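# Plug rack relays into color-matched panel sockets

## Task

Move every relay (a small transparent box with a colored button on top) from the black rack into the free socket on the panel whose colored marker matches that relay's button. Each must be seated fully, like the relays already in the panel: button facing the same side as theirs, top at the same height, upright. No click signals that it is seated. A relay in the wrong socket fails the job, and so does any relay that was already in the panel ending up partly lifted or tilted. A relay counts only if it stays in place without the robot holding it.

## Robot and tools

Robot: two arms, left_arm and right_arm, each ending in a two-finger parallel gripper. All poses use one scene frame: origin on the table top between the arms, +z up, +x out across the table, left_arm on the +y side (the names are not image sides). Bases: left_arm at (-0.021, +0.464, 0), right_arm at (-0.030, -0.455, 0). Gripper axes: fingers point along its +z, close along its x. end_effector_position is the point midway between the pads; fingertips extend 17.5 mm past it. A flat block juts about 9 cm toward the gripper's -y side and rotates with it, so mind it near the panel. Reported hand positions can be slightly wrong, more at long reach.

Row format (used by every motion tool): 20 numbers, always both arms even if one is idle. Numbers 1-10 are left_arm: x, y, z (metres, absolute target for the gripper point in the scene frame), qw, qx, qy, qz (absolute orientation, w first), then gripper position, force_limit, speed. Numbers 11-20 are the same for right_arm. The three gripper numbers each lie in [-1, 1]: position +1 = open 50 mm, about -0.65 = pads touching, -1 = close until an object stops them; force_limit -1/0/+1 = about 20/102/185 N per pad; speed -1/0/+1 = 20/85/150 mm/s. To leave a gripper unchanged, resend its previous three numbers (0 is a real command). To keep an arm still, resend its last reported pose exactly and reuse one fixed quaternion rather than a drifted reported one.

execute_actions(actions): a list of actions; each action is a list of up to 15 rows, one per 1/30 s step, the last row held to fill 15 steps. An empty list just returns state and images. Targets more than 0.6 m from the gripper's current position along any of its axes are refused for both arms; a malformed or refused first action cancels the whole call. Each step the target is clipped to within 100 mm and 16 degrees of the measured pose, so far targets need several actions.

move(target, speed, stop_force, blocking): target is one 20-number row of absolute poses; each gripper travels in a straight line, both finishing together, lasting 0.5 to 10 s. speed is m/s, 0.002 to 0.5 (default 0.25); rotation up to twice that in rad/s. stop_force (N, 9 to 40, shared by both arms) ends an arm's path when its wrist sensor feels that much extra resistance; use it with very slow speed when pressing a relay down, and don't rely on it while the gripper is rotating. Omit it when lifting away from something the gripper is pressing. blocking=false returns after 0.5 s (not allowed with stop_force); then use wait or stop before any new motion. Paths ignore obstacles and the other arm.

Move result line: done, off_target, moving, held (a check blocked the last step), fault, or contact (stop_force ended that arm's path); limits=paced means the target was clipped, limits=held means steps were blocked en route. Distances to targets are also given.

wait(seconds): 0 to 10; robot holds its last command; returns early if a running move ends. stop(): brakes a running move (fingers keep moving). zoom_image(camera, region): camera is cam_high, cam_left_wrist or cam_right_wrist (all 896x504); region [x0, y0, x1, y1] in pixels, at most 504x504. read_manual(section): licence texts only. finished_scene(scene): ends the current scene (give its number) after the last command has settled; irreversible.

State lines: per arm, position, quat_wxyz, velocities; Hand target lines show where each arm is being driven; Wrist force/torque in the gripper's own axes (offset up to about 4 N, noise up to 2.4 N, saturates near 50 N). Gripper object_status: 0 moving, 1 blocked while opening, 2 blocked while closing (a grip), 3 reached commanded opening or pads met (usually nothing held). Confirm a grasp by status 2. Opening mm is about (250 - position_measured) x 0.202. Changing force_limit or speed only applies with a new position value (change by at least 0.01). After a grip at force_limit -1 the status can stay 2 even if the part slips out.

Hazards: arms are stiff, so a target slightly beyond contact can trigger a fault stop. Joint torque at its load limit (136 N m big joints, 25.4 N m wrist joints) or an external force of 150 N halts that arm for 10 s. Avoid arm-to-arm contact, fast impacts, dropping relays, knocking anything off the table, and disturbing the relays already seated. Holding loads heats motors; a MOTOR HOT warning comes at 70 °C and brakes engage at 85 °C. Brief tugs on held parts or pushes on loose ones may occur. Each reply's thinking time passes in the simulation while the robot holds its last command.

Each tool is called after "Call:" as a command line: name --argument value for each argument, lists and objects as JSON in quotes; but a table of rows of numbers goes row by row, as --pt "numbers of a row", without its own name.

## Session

Call:
execute_actions --actions '[]'

Scene clock: 0.00 s.
left_arm: end_effector_position=(+0.2690, +0.0784, +0.1242) position_measured=3 object_status=3 end_effector_quat_wxyz=(-0.353, +0.742, +0.505, -0.264) end_effector_velocity=(+0.000, +0.000, +0.000) end_effector_angular_velocity=(+0.000, -0.000, +0.000) | right_arm: end_effector_position=(+0.7112, -0.2641, +0.2444) position_measured=3 object_status=3 end_effector_quat_wxyz=(+0.385, +0.577, +0.711, +0.115) end_effector_velocity=(+0.000, +0.000, -0.000) end_effector_angular_velocity=(-0.000, +0.001, +0.000)
Joint positions: left_arm=[-1.066 -0.945  1.375 -1.181 -2.035 -0.352] | right_arm=[ 3.743 -1.992 -1.551 -0.673  0.879  0.268]
Joint velocities: left_arm=[ 0.    -0.    -0.     0.     0.001 -0.   ] | right_arm=[-0. -0. -0. -0.  0. -0.]
Joint torques (N m, as the arm reports them, + toward a larger angle): no reading
Motor temperatures (°C, as the motors report them): left_arm=[30 26 28 34 30 34] | right_arm=[30 30 28 36 37 35]
Wrist force (N, on the end effector, along its own x y z axes, offset not removed): no reading
Wrist torque (N m, same axes, about the end effector's origin, offset not removed): no reading
Hand target (left_arm): +0.269, +0.078, +0.124; -0.353, +0.742, +0.505, -0.264
Hand target (right_arm): +0.711, -0.264, +0.244; +0.385, +0.577, +0.711, +0.115
camera_calibration (this result's frames):
cam_left_wrist: T_world_to_cam=[[0.358475, 0.931263, -0.0651552, -0.158101], [0.744037, -0.327163, -0.582557, -0.101331], [-0.563831, 0.160354, -0.810174, 0.390134], [0, 0, 0, 1]] pos_world=[0.352038, 0.0515226, 0.246744]
cam_right_wrist: T_world_to_cam=[[-0.11109, 0.899136, -0.423337, 0.41359], [0.515198, 0.416368, 0.749139, -0.442085], [0.849841, -0.134881, -0.509487, -0.36645], [0, 0, 0, 1]] pos_world=[0.585131, -0.23723, 0.319569]

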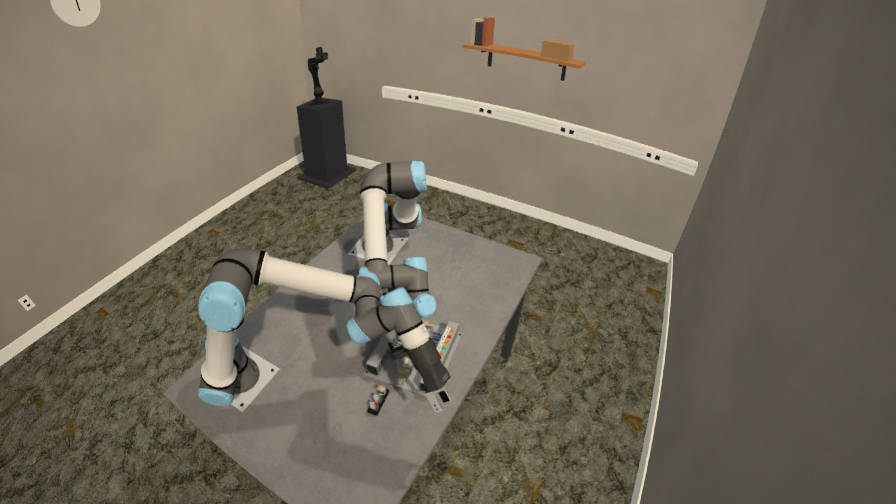

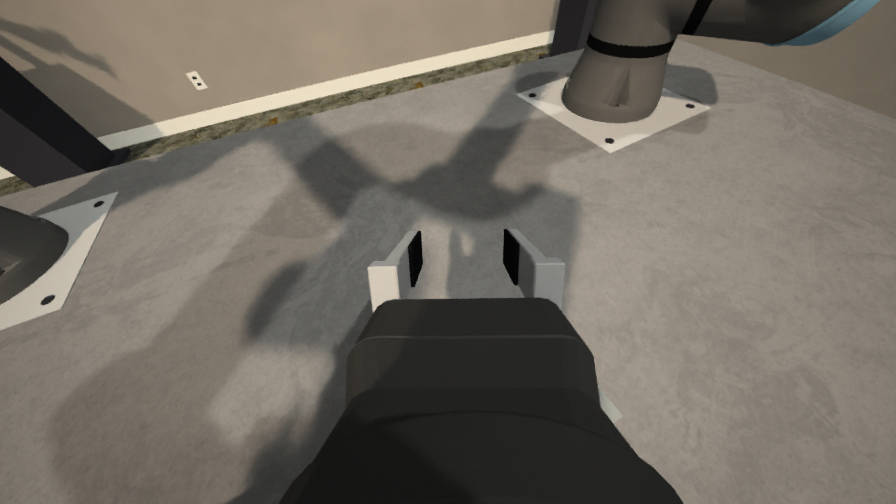

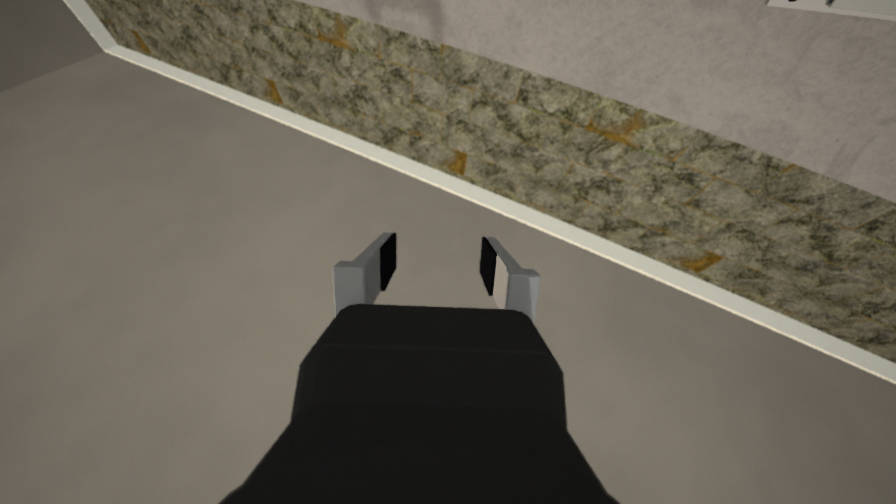

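Call:
move --target '[0.269,0.28,0.17,-0.353,0.742,0.505,-0.264,1,0,0, 0.62,-0.34,0.28,0.385,0.577,0.711,0.115,0.5,0,-0.3]' --speed 0.2

Scene clock: 16.97 s.
left_arm: end_effector_position=(+0.2691, +0.2799, +0.1696) position_measured=3 object_status=3 end_effector_quat_wxyz=(-0.353, +0.742, +0.505, -0.264) end_effector_velocity=(-0.000, +0.002, +0.001) end_effector_angular_velocity=(-0.000, -0.000, +0.000) | right_arm: end_effector_position=(+0.6201, -0.3399, +0.2801) position_measured=78 object_status=3 end_effector_quat_wxyz=(+0.385, +0.577, +0.711, +0.115) end_effector_velocity=(-0.001, -0.000, +0.001) end_effector_angular_velocity=(+0.001, -0.001, +0.000)
Joint positions: left_arm=[-0.842 -1.239  1.69  -1.145 -1.866 -0.194] | right_arm=[ 3.735 -1.703 -1.836 -0.67   0.883  0.258]
Joint velocities: left_arm=[ 0.003 -0.003  0.002  0.001  0.002  0.002] | right_arm=[ 0.001  0.004 -0.003 -0.001 -0.     0.001]
Joint torques (N m, as the arm reports them, + toward a larger angle): left_arm=[  8.9  -48.08 -13.49   1.59   2.05   1.42] | right_arm=[14.98 45.82 12.47  2.18 -3.36  2.54]
Motor temperatures (°C, as the motors report them): left_arm=[30 26 28 34 30 34] | right_arm=[30 30 28 36 37 35]
Wrist force (N, on the end effector, along its own x y z axes, offset not removed): left_arm=[4.1 0.4 0.0] | right_arm=[1.2 -1.1 -0.1]
Wrist torque (N m, same axes, about the end effector's origin, offset not removed): left_arm=[0.19 -0.89 0.04] | right_arm=[-0.11 -0.22 -0.06]
Hand target (left_arm): +0.269, +0.280, +0.170; -0.353, +0.742, +0.505, -0.264
Hand target (right_arm): +0.620, -0.340, +0.280; +0.385, +0.577, +0.711, +0.115
Off the commanded pose (left_arm): 0.000 m, 0 deg.
Off the commanded pose (right_arm): 0.000 m, 0 deg.
move: done
camera_calibration (this result's frames):
cam_left_wrist: T_world_to_cam=[[0.358812, 0.93119, -0.0643298, -0.343026], [0.744992, -0.327223, -0.581303, -0.00954088], [-0.562354, 0.160653, -0.811141, 0.394358], [0, 0, 0, 1]] pos_world=[0.351959, 0.252946, 0.292267]
cam_right_wrist: T_world_to_cam=[[-0.110661, 0.899227, -0.423255, 0.486468], [0.514656, 0.416172, 0.74962, -0.390233], [0.850226, -0.134877, -0.508846, -0.281524], [0, 0, 0, 1]] pos_world=[0.494028, -0.313012, 0.355175]

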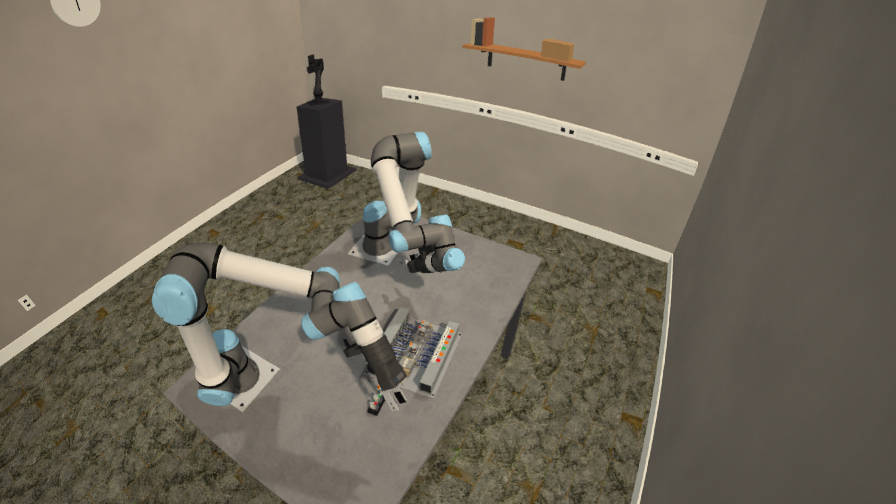

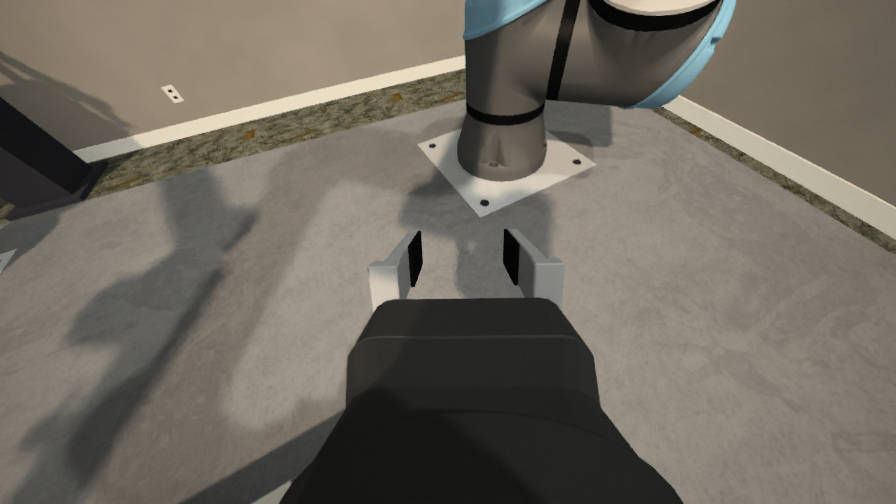

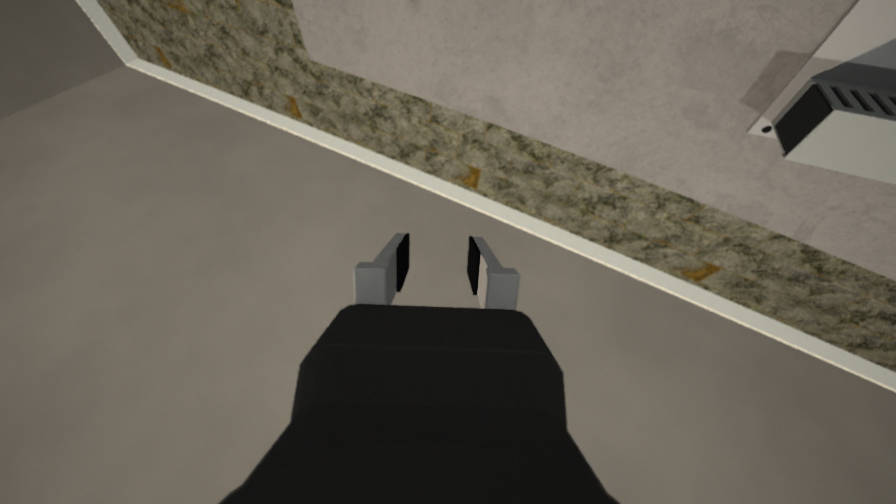

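Call:
move --target '[0.269,0.30,0.20,-0.353,0.742,0.505,-0.264,1,0,0, 0.44,-0.15,0.24,0,0.5736,0.8192,0,0.5,0,-0.3]' --speed 0.3

Scene clock: 21.93 s.
left_arm: end_effector_position=(+0.2690, +0.3000, +0.2000) position_measured=3 object_status=3 end_effector_quat_wxyz=(-0.353, +0.742, +0.505, -0.264) end_effector_velocity=(+0.001, -0.000, +0.000) end_effector_angular_velocity=(-0.002, -0.002, -0.000) | right_arm: end_effector_position=(+0.4402, -0.1501, +0.2403) position_measured=78 object_status=3 end_effector_quat_wxyz=(+0.001, +0.574, +0.819, -0.000) end_effector_velocity=(-0.002, +0.001, -0.000) end_effector_angular_velocity=(+0.001, +0.008, +0.001)
Joint positions: left_arm=[-0.814 -1.287  1.67  -1.071 -1.845 -0.174] | right_arm=[ 3.882 -1.767 -1.545 -1.401  1.57   0.448]
Joint velocities: left_arm=[-0.    -0.    -0.002 -0.001  0.    -0.   ] | right_arm=[ 0.001 -0.002  0.003 -0.005  0.007 -0.001]
Joint torques (N m, as the arm reports them, + toward a larger angle): left_arm=[  9.09 -46.3  -25.24   1.29   2.2    1.46] | right_arm=[14.46 21.73 36.18  1.84  1.37 -2.08]
Motor temperatures (°C, as the motors report them): left_arm=[30 26 28 34 30 34] | right_arm=[30 30 28 36 37 35]
Wrist force (N, on the end effector, along its own x y z axes, offset not removed): left_arm=[2.6 -2.3 0.1] | right_arm=[2.0 -0.2 -0.5]
Wrist torque (N m, same axes, about the end effector's origin, offset not removed): left_arm=[-0.25 -0.57 0.01] | right_arm=[0.03 -0.27 -0.06]
Hand target (left_arm): +0.269, +0.300, +0.200; -0.353, +0.742, +0.505, -0.264
Hand target (right_arm): +0.440, -0.150, +0.240; +0.000, +0.574, +0.819, -0.000
Off the commanded pose (left_arm): 0.000 m, 0 deg.
Off the commanded pose (right_arm): 0.000 m, 0 deg.
move: done
camera_calibration (this result's frames):
cam_left_wrist: T_world_to_cam=[[0.358808, 0.93115, -0.0649351, -0.359686], [0.744572, -0.327478, -0.581696, 0.0150763], [-0.562911, 0.160368, -0.81081, 0.415821], [0, 0, 0, 1]] pos_world=[0.351903, 0.273174, 0.322566]
cam_right_wrist: T_world_to_cam=[[-0.398253, 0.916405, 0.0399493, 0.296901], [0.886195, 0.373152, 0.27462, -0.402622], [0.236756, 0.144771, -0.960723, 0.297441], [0, 0, 0, 1]] pos_world=[0.404622, -0.164903, 0.384465]

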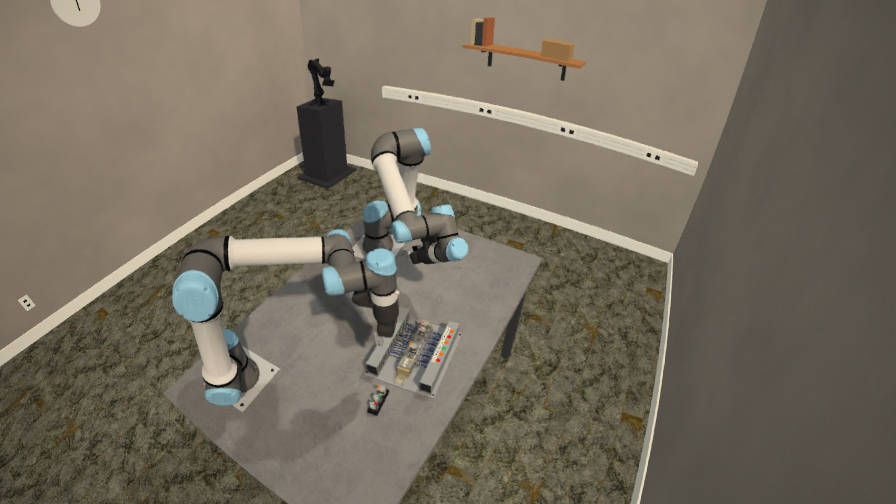

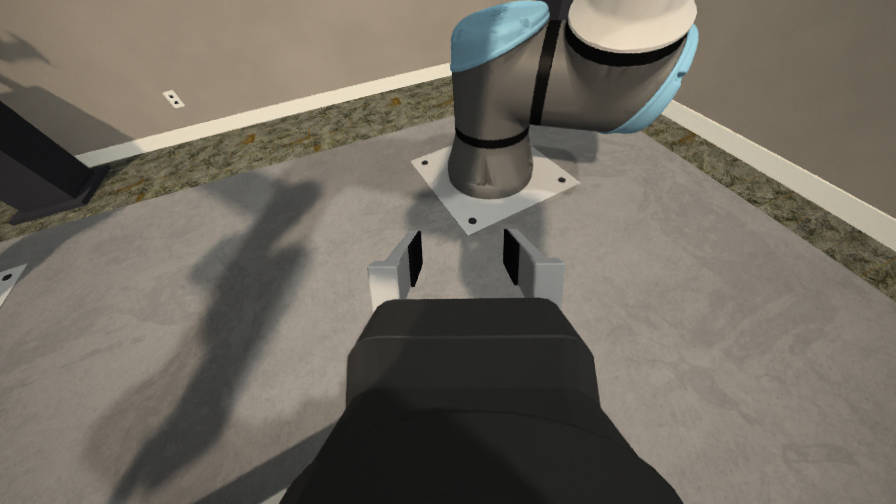

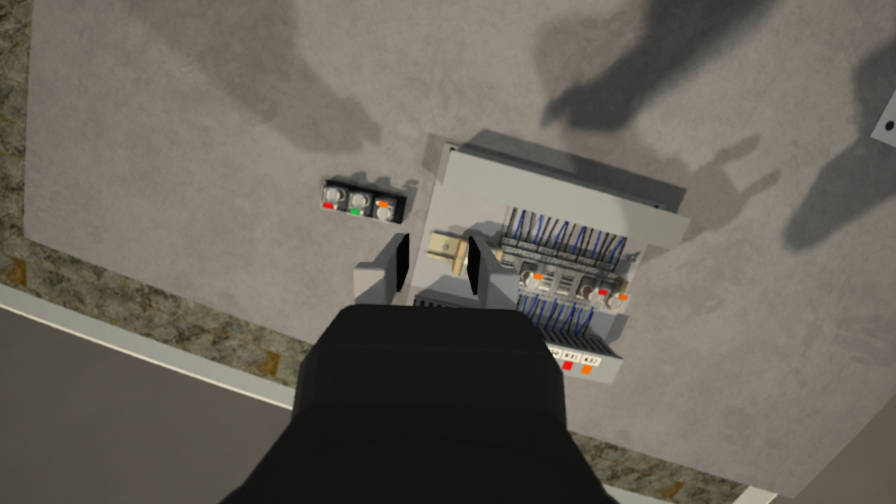

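Call:
move --target '[0.269,0.30,0.20,-0.353,0.742,0.505,-0.264,1,0,0, 0.44,-0.17,0.20,0,0.9986,0.0523,0,0.5,0,-0.3]' --speed 0.4

Call:
zoom_image --camera "cam_right_wrist" --region '[280,0,620,300]'

Scene clock: 30.37 s.
left_arm: end_effector_position=(+0.2690, +0.3000, +0.2000) position_measured=3 object_status=3 end_effector_quat_wxyz=(-0.353, +0.742, +0.505, -0.264) end_effector_velocity=(-0.000, +0.000, -0.000) end_effector_angular_velocity=(+0.001, +0.001, +0.000) | right_arm: end_effector_position=(+0.4399, -0.1701, +0.2000) position_measured=78 object_status=3 end_effector_quat_wxyz=(-0.000, +0.999, +0.053, -0.000) end_effector_velocity=(-0.000, -0.000, -0.000) end_effector_angular_velocity=(-0.002, -0.000, -0.014)
Joint positions: left_arm=[-0.814 -1.287  1.67  -1.071 -1.845 -0.174] | right_arm=[ 3.838 -1.682 -1.75  -1.281  1.571  2.217]
Joint velocities: left_arm=[-0.    -0.     0.001 -0.    -0.    -0.   ] | right_arm=[ 0.001  0.001 -0.002  0.    -0.001  0.015]
Joint torques (N m, as the arm reports them, + toward a larger angle): left_arm=[  3.46 -25.07 -25.94   1.42  -2.34   1.56] | right_arm=[15.09 43.74 12.59  4.87 -1.51  2.33]
Motor temperatures (°C, as the motors report them): left_arm=[30 26 28 34 30 34] | right_arm=[30 30 28 36 37 35]
Wrist force (N, on the end effector, along its own x y z axes, offset not removed): left_arm=[2.3 -1.4 0.0] | right_arm=[2.3 0.8 1.2]
Wrist torque (N m, same axes, about the end effector's origin, offset not removed): left_arm=[-0.18 -0.48 -0.01] | right_arm=[0.22 -0.31 -0.03]
Hand target (left_arm): +0.269, +0.300, +0.200; -0.353, +0.742, +0.505, -0.264
Hand target (right_arm): +0.440, -0.170, +0.200; -0.000, +0.999, +0.052, -0.000
Off the commanded pose (left_arm): 0.000 m, 0 deg.
Off the commanded pose (right_arm): 0.000 m, 0 deg.
move: done
camera_calibration (this result's frames):
cam_left_wrist: T_world_to_cam=[[0.358797, 0.931147, -0.0650308, -0.359643], [0.74452, -0.327513, -0.581743, 0.0150967], [-0.562987, 0.160311, -0.810769, 0.415914], [0, 0, 0, 1]] pos_world=[0.351953, 0.273149, 0.322604]
cam_right_wrist: T_world_to_cam=[[0.985093, 0.167069, 0.0409775, -0.419519], [0.149701, -0.949942, 0.274227, -0.284849], [0.0847411, -0.264004, -0.960792, 0.259062], [0, 0, 0, 1]] pos_world=[0.433954, -0.132108, 0.344208]

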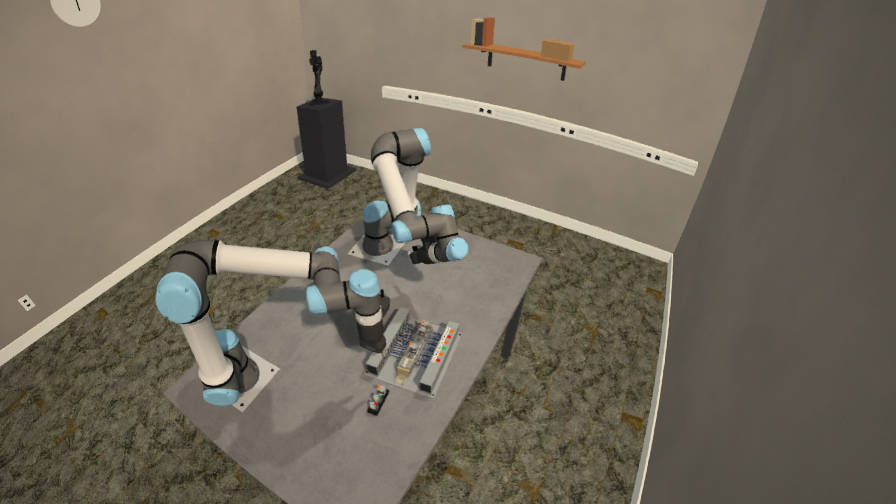

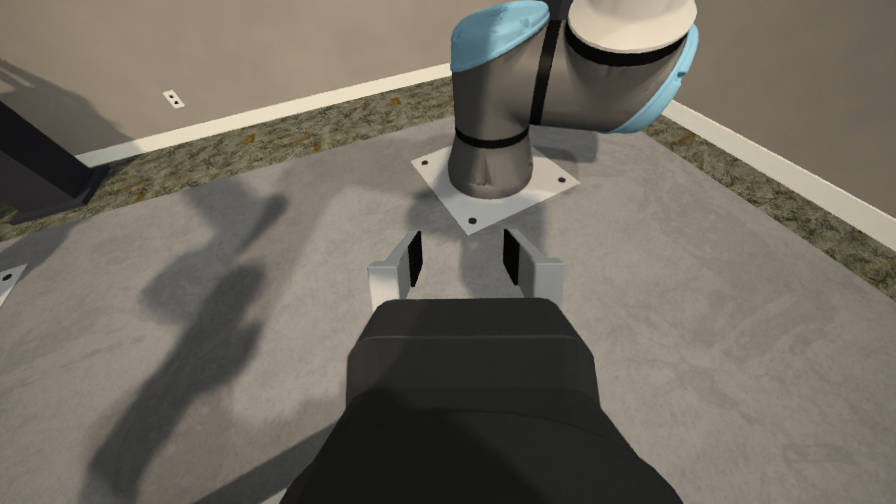

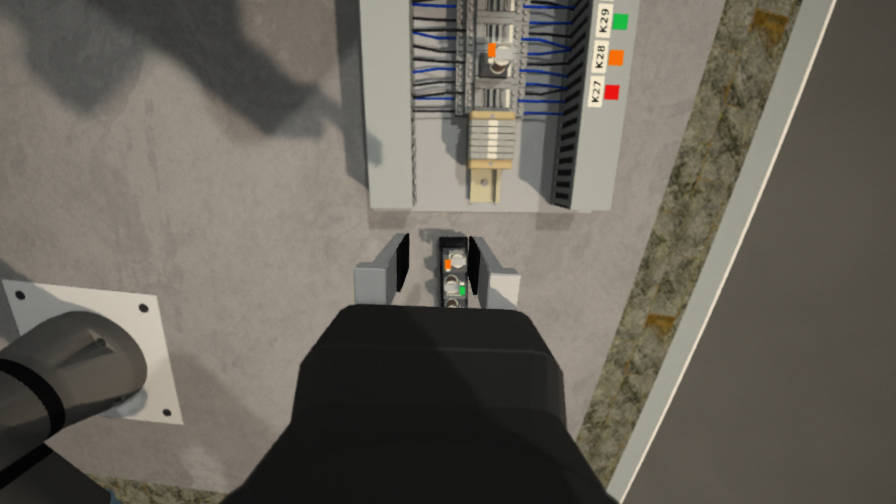

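Region (280, 0, 620, 300) of cam_right_wrist's 896x504 image, scaled by 1.482, with more detail than that image has; it fills the top 445 rows of this view, and the rest is white.

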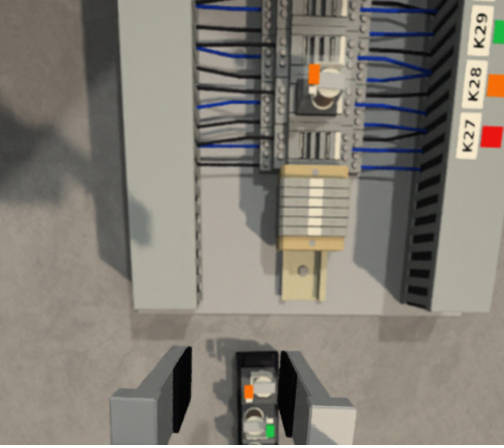

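Call:
move --target '[0.25,0.36,0.22,-0.353,0.742,0.505,-0.264,1,0,0, 0.445,-0.06,0.22,0,0.9986,0.0523,0,0.5,0,-0.3]' --speed 0.3

Call:
zoom_image --camera "cam_right_wrist" --region '[360,0,660,300]'

Scene clock: 35.10 s.
left_arm: end_effector_position=(+0.2500, +0.3599, +0.2199) position_measured=3 object_status=3 end_effector_quat_wxyz=(-0.353, +0.742, +0.505, -0.264) end_effector_velocity=(-0.000, +0.001, +0.001) end_effector_angular_velocity=(-0.001, -0.001, +0.001) | right_arm: end_effector_position=(+0.4451, -0.0602, +0.2198) position_measured=78 object_status=3 end_effector_quat_wxyz=(+0.000, +0.999, +0.052, +0.000) end_effector_velocity=(+0.001, +0.002, +0.001) end_effector_angular_velocity=(+0.002, -0.001, -0.000)
Joint positions: left_arm=[-0.745 -1.396  1.751 -1.033 -1.791 -0.129] | right_arm=[ 3.967 -1.822 -1.529 -1.361  1.571  2.347]
Joint velocities: left_arm=[ 0.002 -0.002  0.     0.001  0.001  0.001] | right_arm=[ 0.002 -0.003  0.007 -0.002  0.     0.002]
Joint torques (N m, as the arm reports them, + toward a larger angle): left_arm=[  6.64 -43.1  -15.31   1.43   2.25   1.18] | right_arm=[14.44 22.67 36.98  1.66 -1.66  2.46]
Motor temperatures (°C, as the motors report them): left_arm=[30 26 28 34 30 34] | right_arm=[30 30 28 36 37 35]
Wrist force (N, on the end effector, along its own x y z axes, offset not removed): left_arm=[3.5 0.8 0.5] | right_arm=[1.4 0.8 0.7]
Wrist torque (N m, same axes, about the end effector's origin, offset not removed): left_arm=[0.25 -0.75 -0.01] | right_arm=[0.21 -0.24 0.06]
Hand target (left_arm): +0.250, +0.360, +0.220; -0.353, +0.742, +0.505, -0.264
Hand target (right_arm): +0.445, -0.060, +0.220; +0.000, +0.999, +0.052, +0.000
Off the commanded pose (left_arm): 0.000 m, 0 deg.
Off the commanded pose (right_arm): 0.000 m, 0 deg.
move: done
camera_calibration (this result's frames):
cam_left_wrist: T_world_to_cam=[[0.358815, 0.931157, -0.0647898, -0.407402], [0.744638, -0.327412, -0.581649, 0.0603066], [-0.56282, 0.16046, -0.810855, 0.411659], [0, 0, 0, 1]] pos_world=[0.332966, 0.333046, 0.342478]
cam_right_wrist: T_world_to_cam=[[0.985333, 0.165582, 0.0412574, -0.443983], [0.148155, -0.950065, 0.274639, -0.186113], [0.0846724, -0.264498, -0.960662, 0.306609], [0, 0, 0, 1]] pos_world=[0.439083, -0.0222066, 0.363979]

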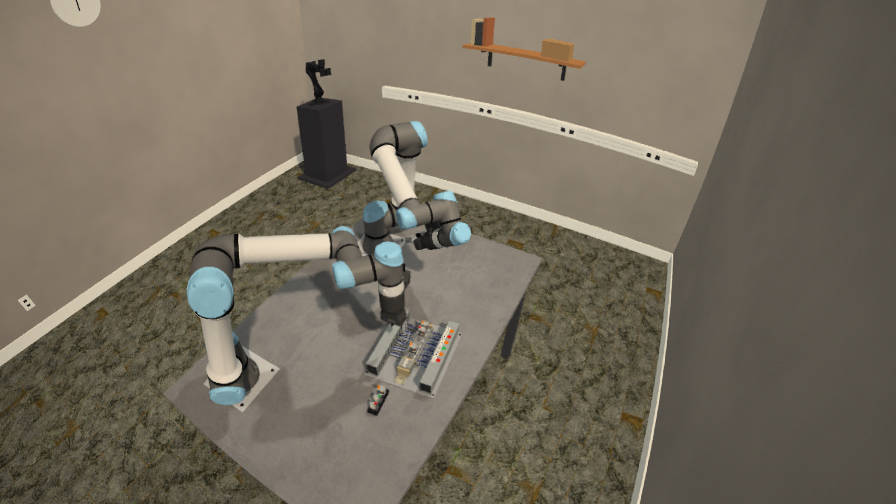

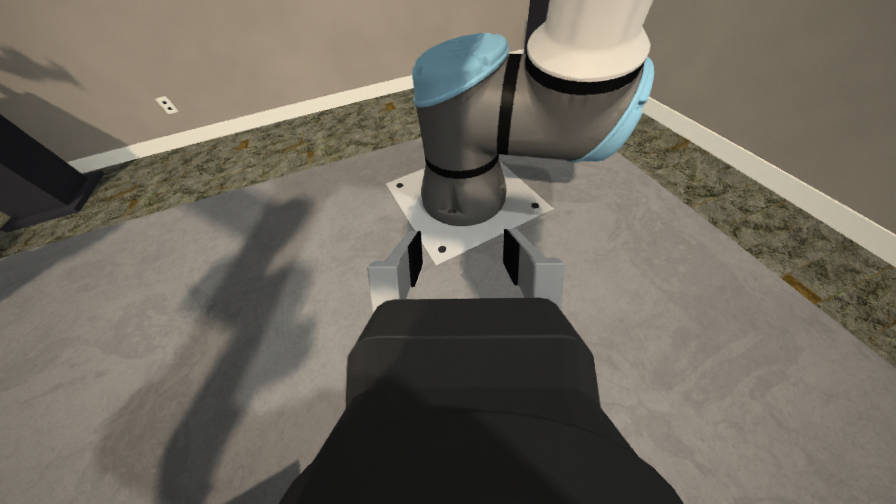

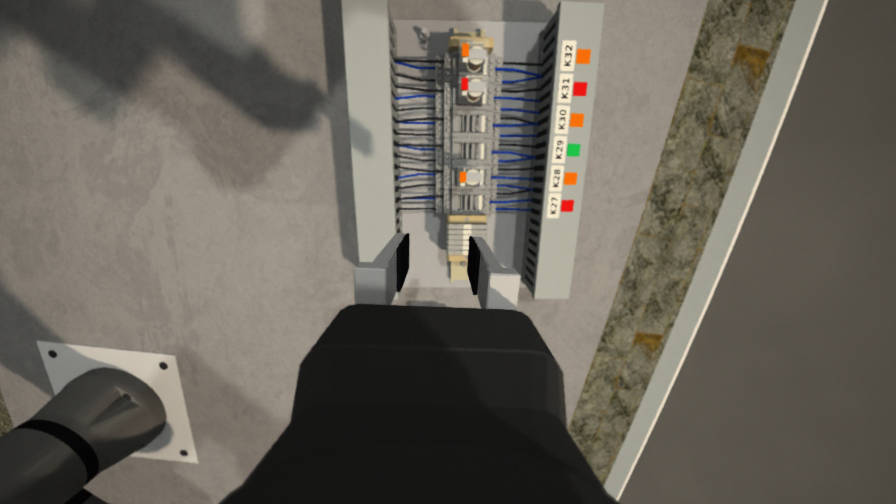

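Region (360, 0, 660, 300) of cam_right_wrist's 896x504 image, scaled by 1.680, with more detail than that image has.

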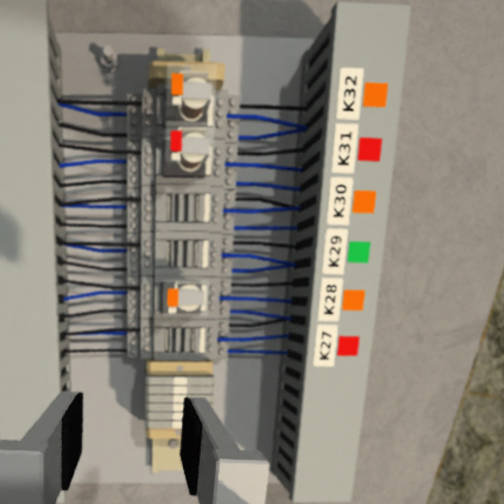

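Call:
move --target '[0.25,0.36,0.22,-0.353,0.742,0.505,-0.264,1,0,0, 0.4775,-0.0364,0.12,0,0.9969,0.0785,0,0.5,0,-0.3]' --speed 0.2

Call:
zoom_image --camera "cam_right_wrist" --region '[350,40,550,310]'

Scene clock: 53.77 s.
left_arm: end_effector_position=(+0.2500, +0.3600, +0.2200) position_measured=3 object_status=3 end_effector_quat_wxyz=(-0.353, +0.742, +0.505, -0.264) end_effector_velocity=(+0.000, -0.000, +0.000) end_effector_angular_velocity=(-0.001, +0.000, +0.001) | right_arm: end_effector_position=(+0.4773, -0.0367, +0.1202) position_measured=78 object_status=3 end_effector_quat_wxyz=(+0.000, +0.997, +0.078, -0.000) end_effector_velocity=(+0.001, +0.001, -0.002) end_effector_angular_velocity=(+0.002, -0.001, +0.001)
Joint positions: left_arm=[-0.744 -1.396  1.751 -1.032 -1.791 -0.129] | right_arm=[ 3.95  -1.989 -1.568 -1.156  1.571  2.278]
Joint velocities: left_arm=[-0.     0.    -0.001  0.001 -0.001  0.   ] | right_arm=[-0.    -0.004  0.001  0.005  0.    -0.001]
Joint torques (N m, as the arm reports them, + toward a larger angle): left_arm=[  3.95 -24.91 -26.03   1.34  -2.38   1.63] | right_arm=[-12.49  30.32  34.78   4.48   1.39  -2.08]
Motor temperatures (°C, as the motors report them): left_arm=[30 26 28 34 30 34] | right_arm=[30 30 28 36 37 35]
Wrist force (N, on the end effector, along its own x y z axes, offset not removed): left_arm=[2.1 -0.3 0.6] | right_arm=[1.8 2.3 -0.1]
Wrist torque (N m, same axes, about the end effector's origin, offset not removed): left_arm=[-0.03 -0.53 0.08] | right_arm=[0.48 -0.29 0.01]
Hand target (left_arm): +0.250, +0.360, +0.220; -0.353, +0.742, +0.505, -0.264
Hand target (right_arm): +0.477, -0.037, +0.120; -0.000, +0.997, +0.079, -0.000
Off the commanded pose (left_arm): 0.000 m, 0 deg.
Off the commanded pose (right_arm): 0.000 m, 0 deg.
move: done
camera_calibration (this result's frames):
cam_left_wrist: T_world_to_cam=[[0.358793, 0.931148, -0.0650405, -0.407393], [0.744544, -0.327522, -0.581707, 0.0605276], [-0.562958, 0.160287, -0.810794, 0.411828], [0, 0, 0, 1]] pos_world=[0.332946, 0.333156, 0.34262]
cam_right_wrist: T_world_to_cam=[[0.975318, 0.216943, 0.0411077, -0.468811], [0.197754, -0.941052, 0.274435, -0.164458], [0.0982212, -0.259532, -0.960727, 0.208106], [0, 0, 0, 1]] pos_world=[0.469322, 0.000952077, 0.264337]

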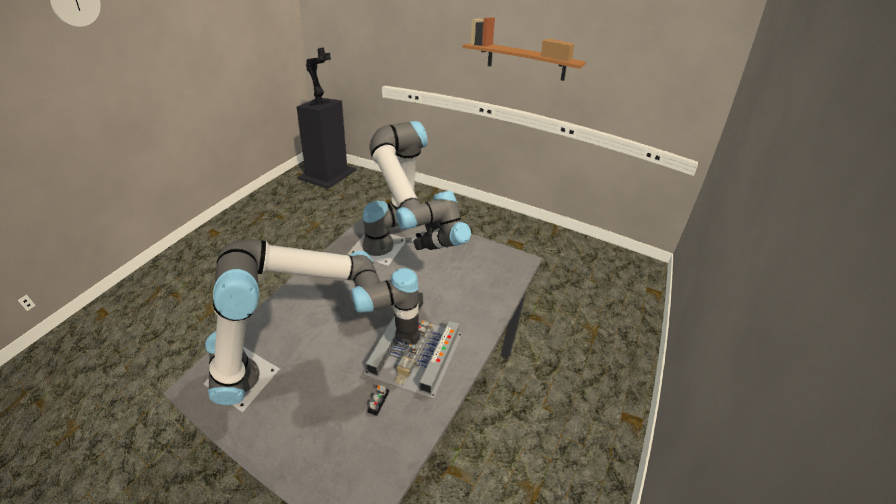

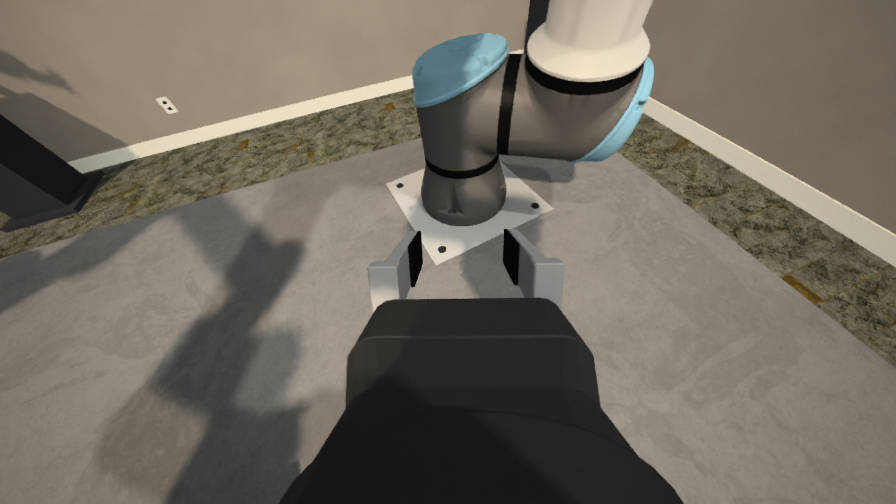

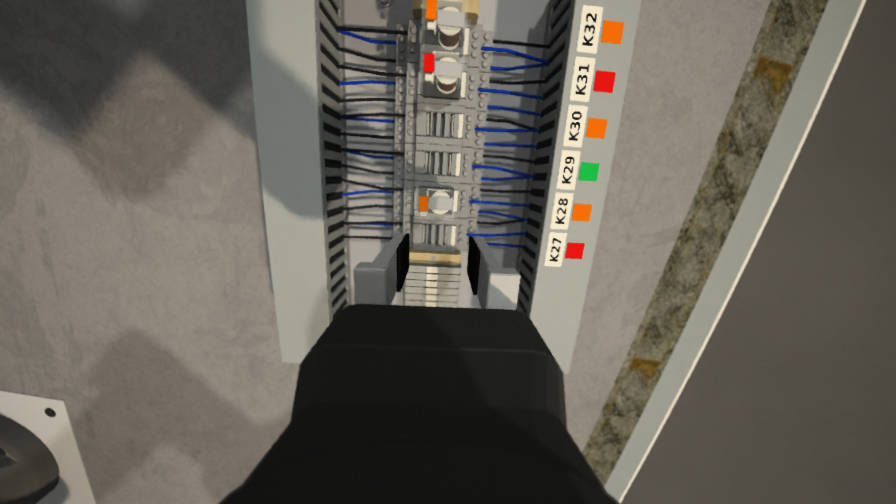

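Region (350, 40, 550, 310) of cam_right_wrist's 896x504 image, scaled by 1.867, with more detail than that image has; it fills the left 373 columns of this view, and the rest is white.

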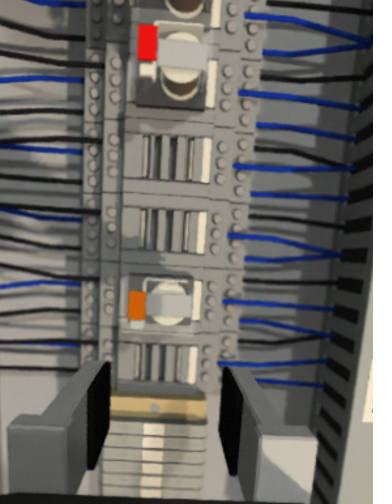

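Call:
execute_actions --actions '[]'

Scene clock: 62.10 s.
left_arm: end_effector_position=(+0.2500, +0.3600, +0.2200) position_measured=3 object_status=3 end_effector_quat_wxyz=(-0.353, +0.742, +0.505, -0.264) end_effector_velocity=(+0.001, -0.000, +0.000) end_effector_angular_velocity=(-0.001, -0.002, +0.000) | right_arm: end_effector_position=(+0.4774, -0.0366, +0.1200) position_measured=78 object_status=3 end_effector_quat_wxyz=(-0.000, +0.997, +0.079, -0.000) end_effector_velocity=(+0.000, +0.000, +0.001) end_effector_angular_velocity=(+0.001, -0.001, -0.000)
Joint positions: left_arm=[-0.744 -1.396  1.751 -1.032 -1.791 -0.129] | right_arm=[ 3.95  -1.989 -1.568 -1.155  1.571  2.278]
Joint velocities: left_arm=[ 0.    -0.    -0.002 -0.     0.    -0.   ] | right_arm=[-0.     0.001  0.     0.001 -0.    -0.   ]
Joint torques (N m, as the arm reports them, + toward a larger angle): left_arm=[ -8.12 -21.43 -25.6    1.29  -2.22   1.52] | right_arm=[-12.44  29.73  34.44   4.51   1.46  -2.1 ]
Motor temperatures (°C, as the motors report them): left_arm=[30 26 28 34 30 34] | right_arm=[30 30 28 36 37 35]
Wrist force (N, on the end effector, along its own x y z axes, offset not removed): left_arm=[3.2 -0.1 1.4] | right_arm=[0.6 0.9 1.3]
Wrist torque (N m, same axes, about the end effector's origin, offset not removed): left_arm=[0.12 -0.68 0.02] | right_arm=[0.20 -0.07 -0.06]
Hand target (left_arm): +0.250, +0.360, +0.220; -0.353, +0.742, +0.505, -0.264
Hand target (right_arm): +0.477, -0.037, +0.120; -0.000, +0.997, +0.079, -0.000
Off the commanded pose (left_arm): 0.000 m, 0 deg.
Off the commanded pose (right_arm): 0.000 m, 0 deg.
camera_calibration (this result's frames):
cam_left_wrist: T_world_to_cam=[[0.358798, 0.931147, -0.0650307, -0.407393], [0.74452, -0.327513, -0.581743, 0.0605287], [-0.562987, 0.160311, -0.810769, 0.411813], [0, 0, 0, 1]] pos_world=[0.332952, 0.333149, 0.342604]
cam_right_wrist: T_world_to_cam=[[0.975294, 0.217051, 0.0411189, -0.468911], [0.197859, -0.94104, 0.274399, -0.164377], [0.0982532, -0.259484, -0.960736, 0.207894], [0, 0, 0, 1]] pos_world=[0.469423, 0.0010375, 0.264117]

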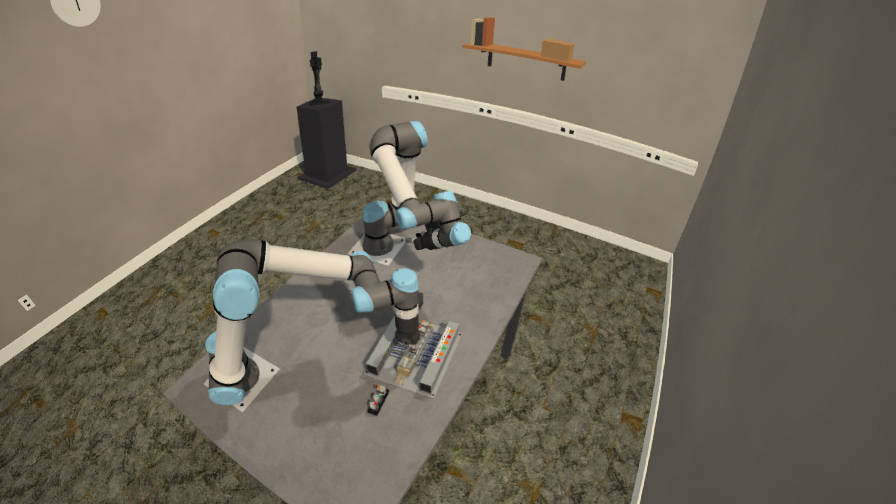

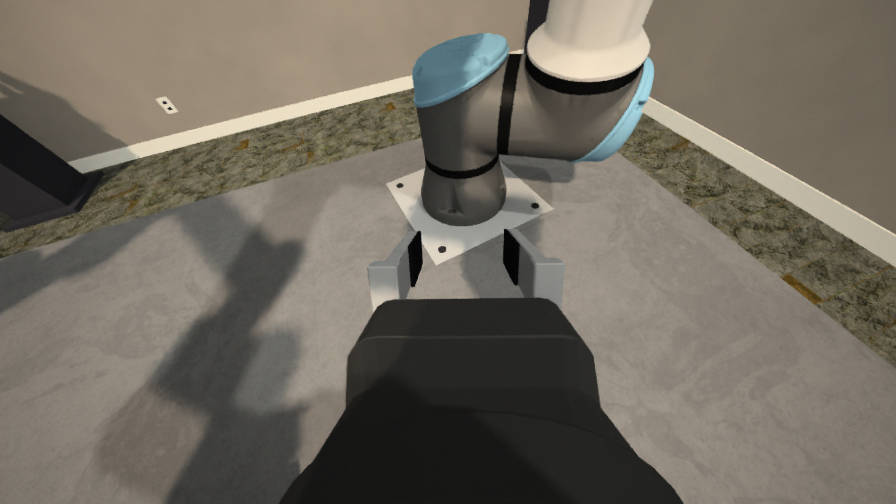

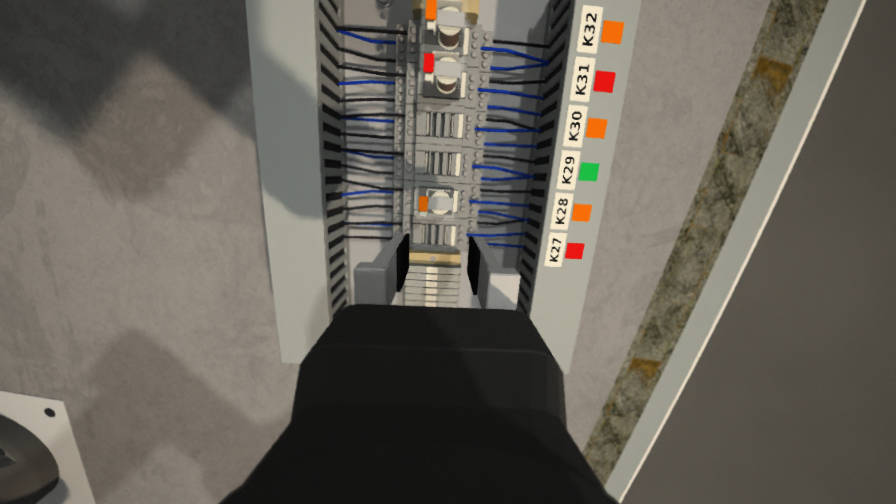

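Call:
zoom_image --camera "cam_right_wrist" --region '[370, 0, 530, 290]'

Region (370, 0, 530, 290) of cam_right_wrist's 896x504 image, scaled by 1.738, with more detail than that image has; it fills the left 278 columns of this view, and the rest is white.

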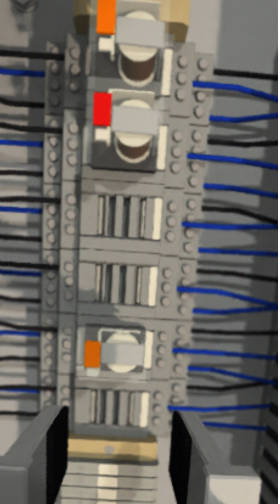

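Call:
move --target '[0.25,0.36,0.22,-0.353,0.742,0.505,-0.264,1,0,0, 0.445,-0.225,0.14,0,0.99863,0.05234,0,0.5,0,-0.3]' --speed 0.3

Scene clock: 79.10 s.
left_arm: end_effector_position=(+0.2500, +0.3600, +0.2200) position_measured=3 object_status=3 end_effector_quat_wxyz=(-0.353, +0.742, +0.505, -0.264) end_effector_velocity=(-0.000, +0.000, -0.000) end_effector_angular_velocity=(+0.000, +0.000, -0.000) | right_arm: end_effector_position=(+0.4449, -0.2246, +0.1401) position_measured=78 object_status=3 end_effector_quat_wxyz=(-0.000, +0.999, +0.052, -0.000) end_effector_velocity=(-0.000, -0.002, +0.001) end_effector_angular_velocity=(+0.001, -0.001, -0.000)
Joint positions: left_arm=[-0.745 -1.396  1.751 -1.032 -1.791 -0.129] | right_arm=[ 3.751 -1.689 -1.906 -1.117  1.571  2.131]
Joint velocities: left_arm=[-0.    -0.     0.001 -0.     0.     0.   ] | right_arm=[-0.003  0.004 -0.003  0.     0.    -0.003]
Joint torques (N m, as the arm reports them, + toward a larger angle): left_arm=[ -7.79 -20.53 -25.39   1.36  -2.31   1.54] | right_arm=[-11.29  42.69  11.96   1.75   1.51  -2.14]
Motor temperatures (°C, as the motors report them): left_arm=[30 26 28 34 30 34] | right_arm=[30 30 28 36 37 35]
Wrist force (N, on the end effector, along its own x y z axes, offset not removed): left_arm=[1.0 -2.0 1.2] | right_arm=[0.4 0.4 -1.4]
Wrist torque (N m, same axes, about the end effector's origin, offset not removed): left_arm=[-0.28 -0.33 0.12] | right_arm=[0.13 -0.04 0.06]
Hand target (left_arm): +0.250, +0.360, +0.220; -0.353, +0.742, +0.505, -0.264
Hand target (right_arm): +0.445, -0.225, +0.140; -0.000, +0.999, +0.052, -0.000
Off the commanded pose (left_arm): 0.000 m, 0 deg.
Off the commanded pose (right_arm): 0.000 m, 0 deg.
move: done
camera_calibration (this result's frames):
cam_left_wrist: T_world_to_cam=[[0.358807, 0.931144, -0.0650309, -0.407391], [0.744517, -0.327521, -0.581743, 0.0605321], [-0.562986, 0.160317, -0.810769, 0.41181], [0, 0, 0, 1]] pos_world=[0.332951, 0.333145, 0.342604]
cam_right_wrist: T_world_to_cam=[[0.985327, 0.165669, 0.0410375, -0.413277], [0.14835, -0.950206, 0.274045, -0.320387], [0.0843948, -0.263936, -0.960841, 0.186872], [0, 0, 0, 1]] pos_world=[0.438971, -0.186644, 0.284314]

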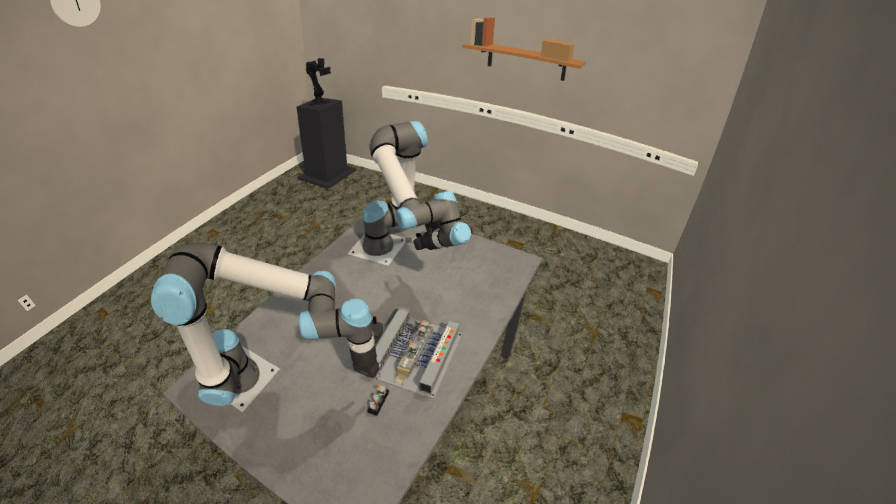

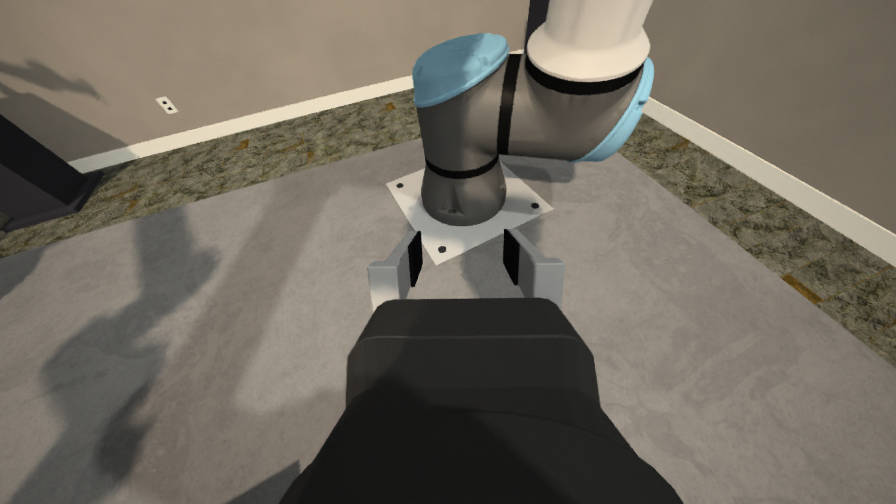

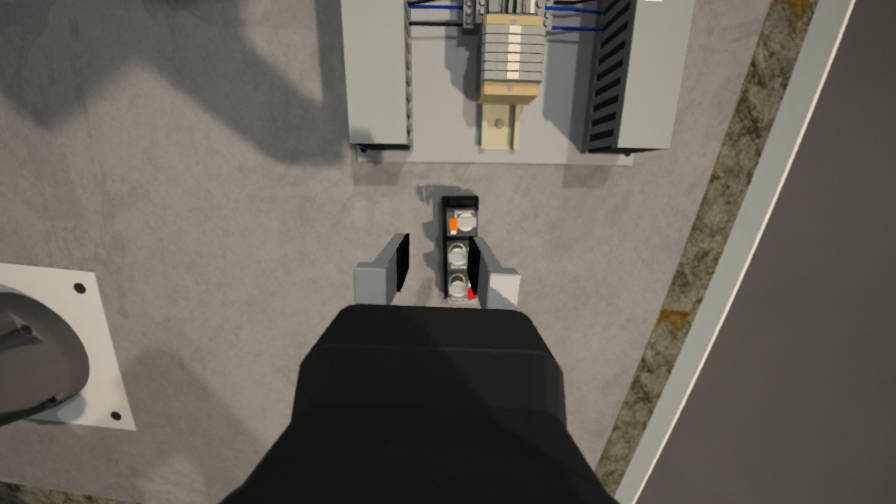

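Call:
zoom_image --camera "cam_right_wrist" --region '[400, 180, 530, 320]'

Region (400, 180, 530, 320) of cam_right_wrist's 896x504 image, scaled by 3.600, with more detail than that image has; it fills the left 468 columns of this view, and the rest is white.

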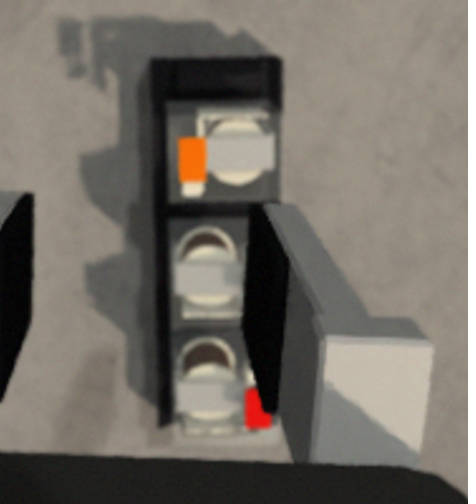

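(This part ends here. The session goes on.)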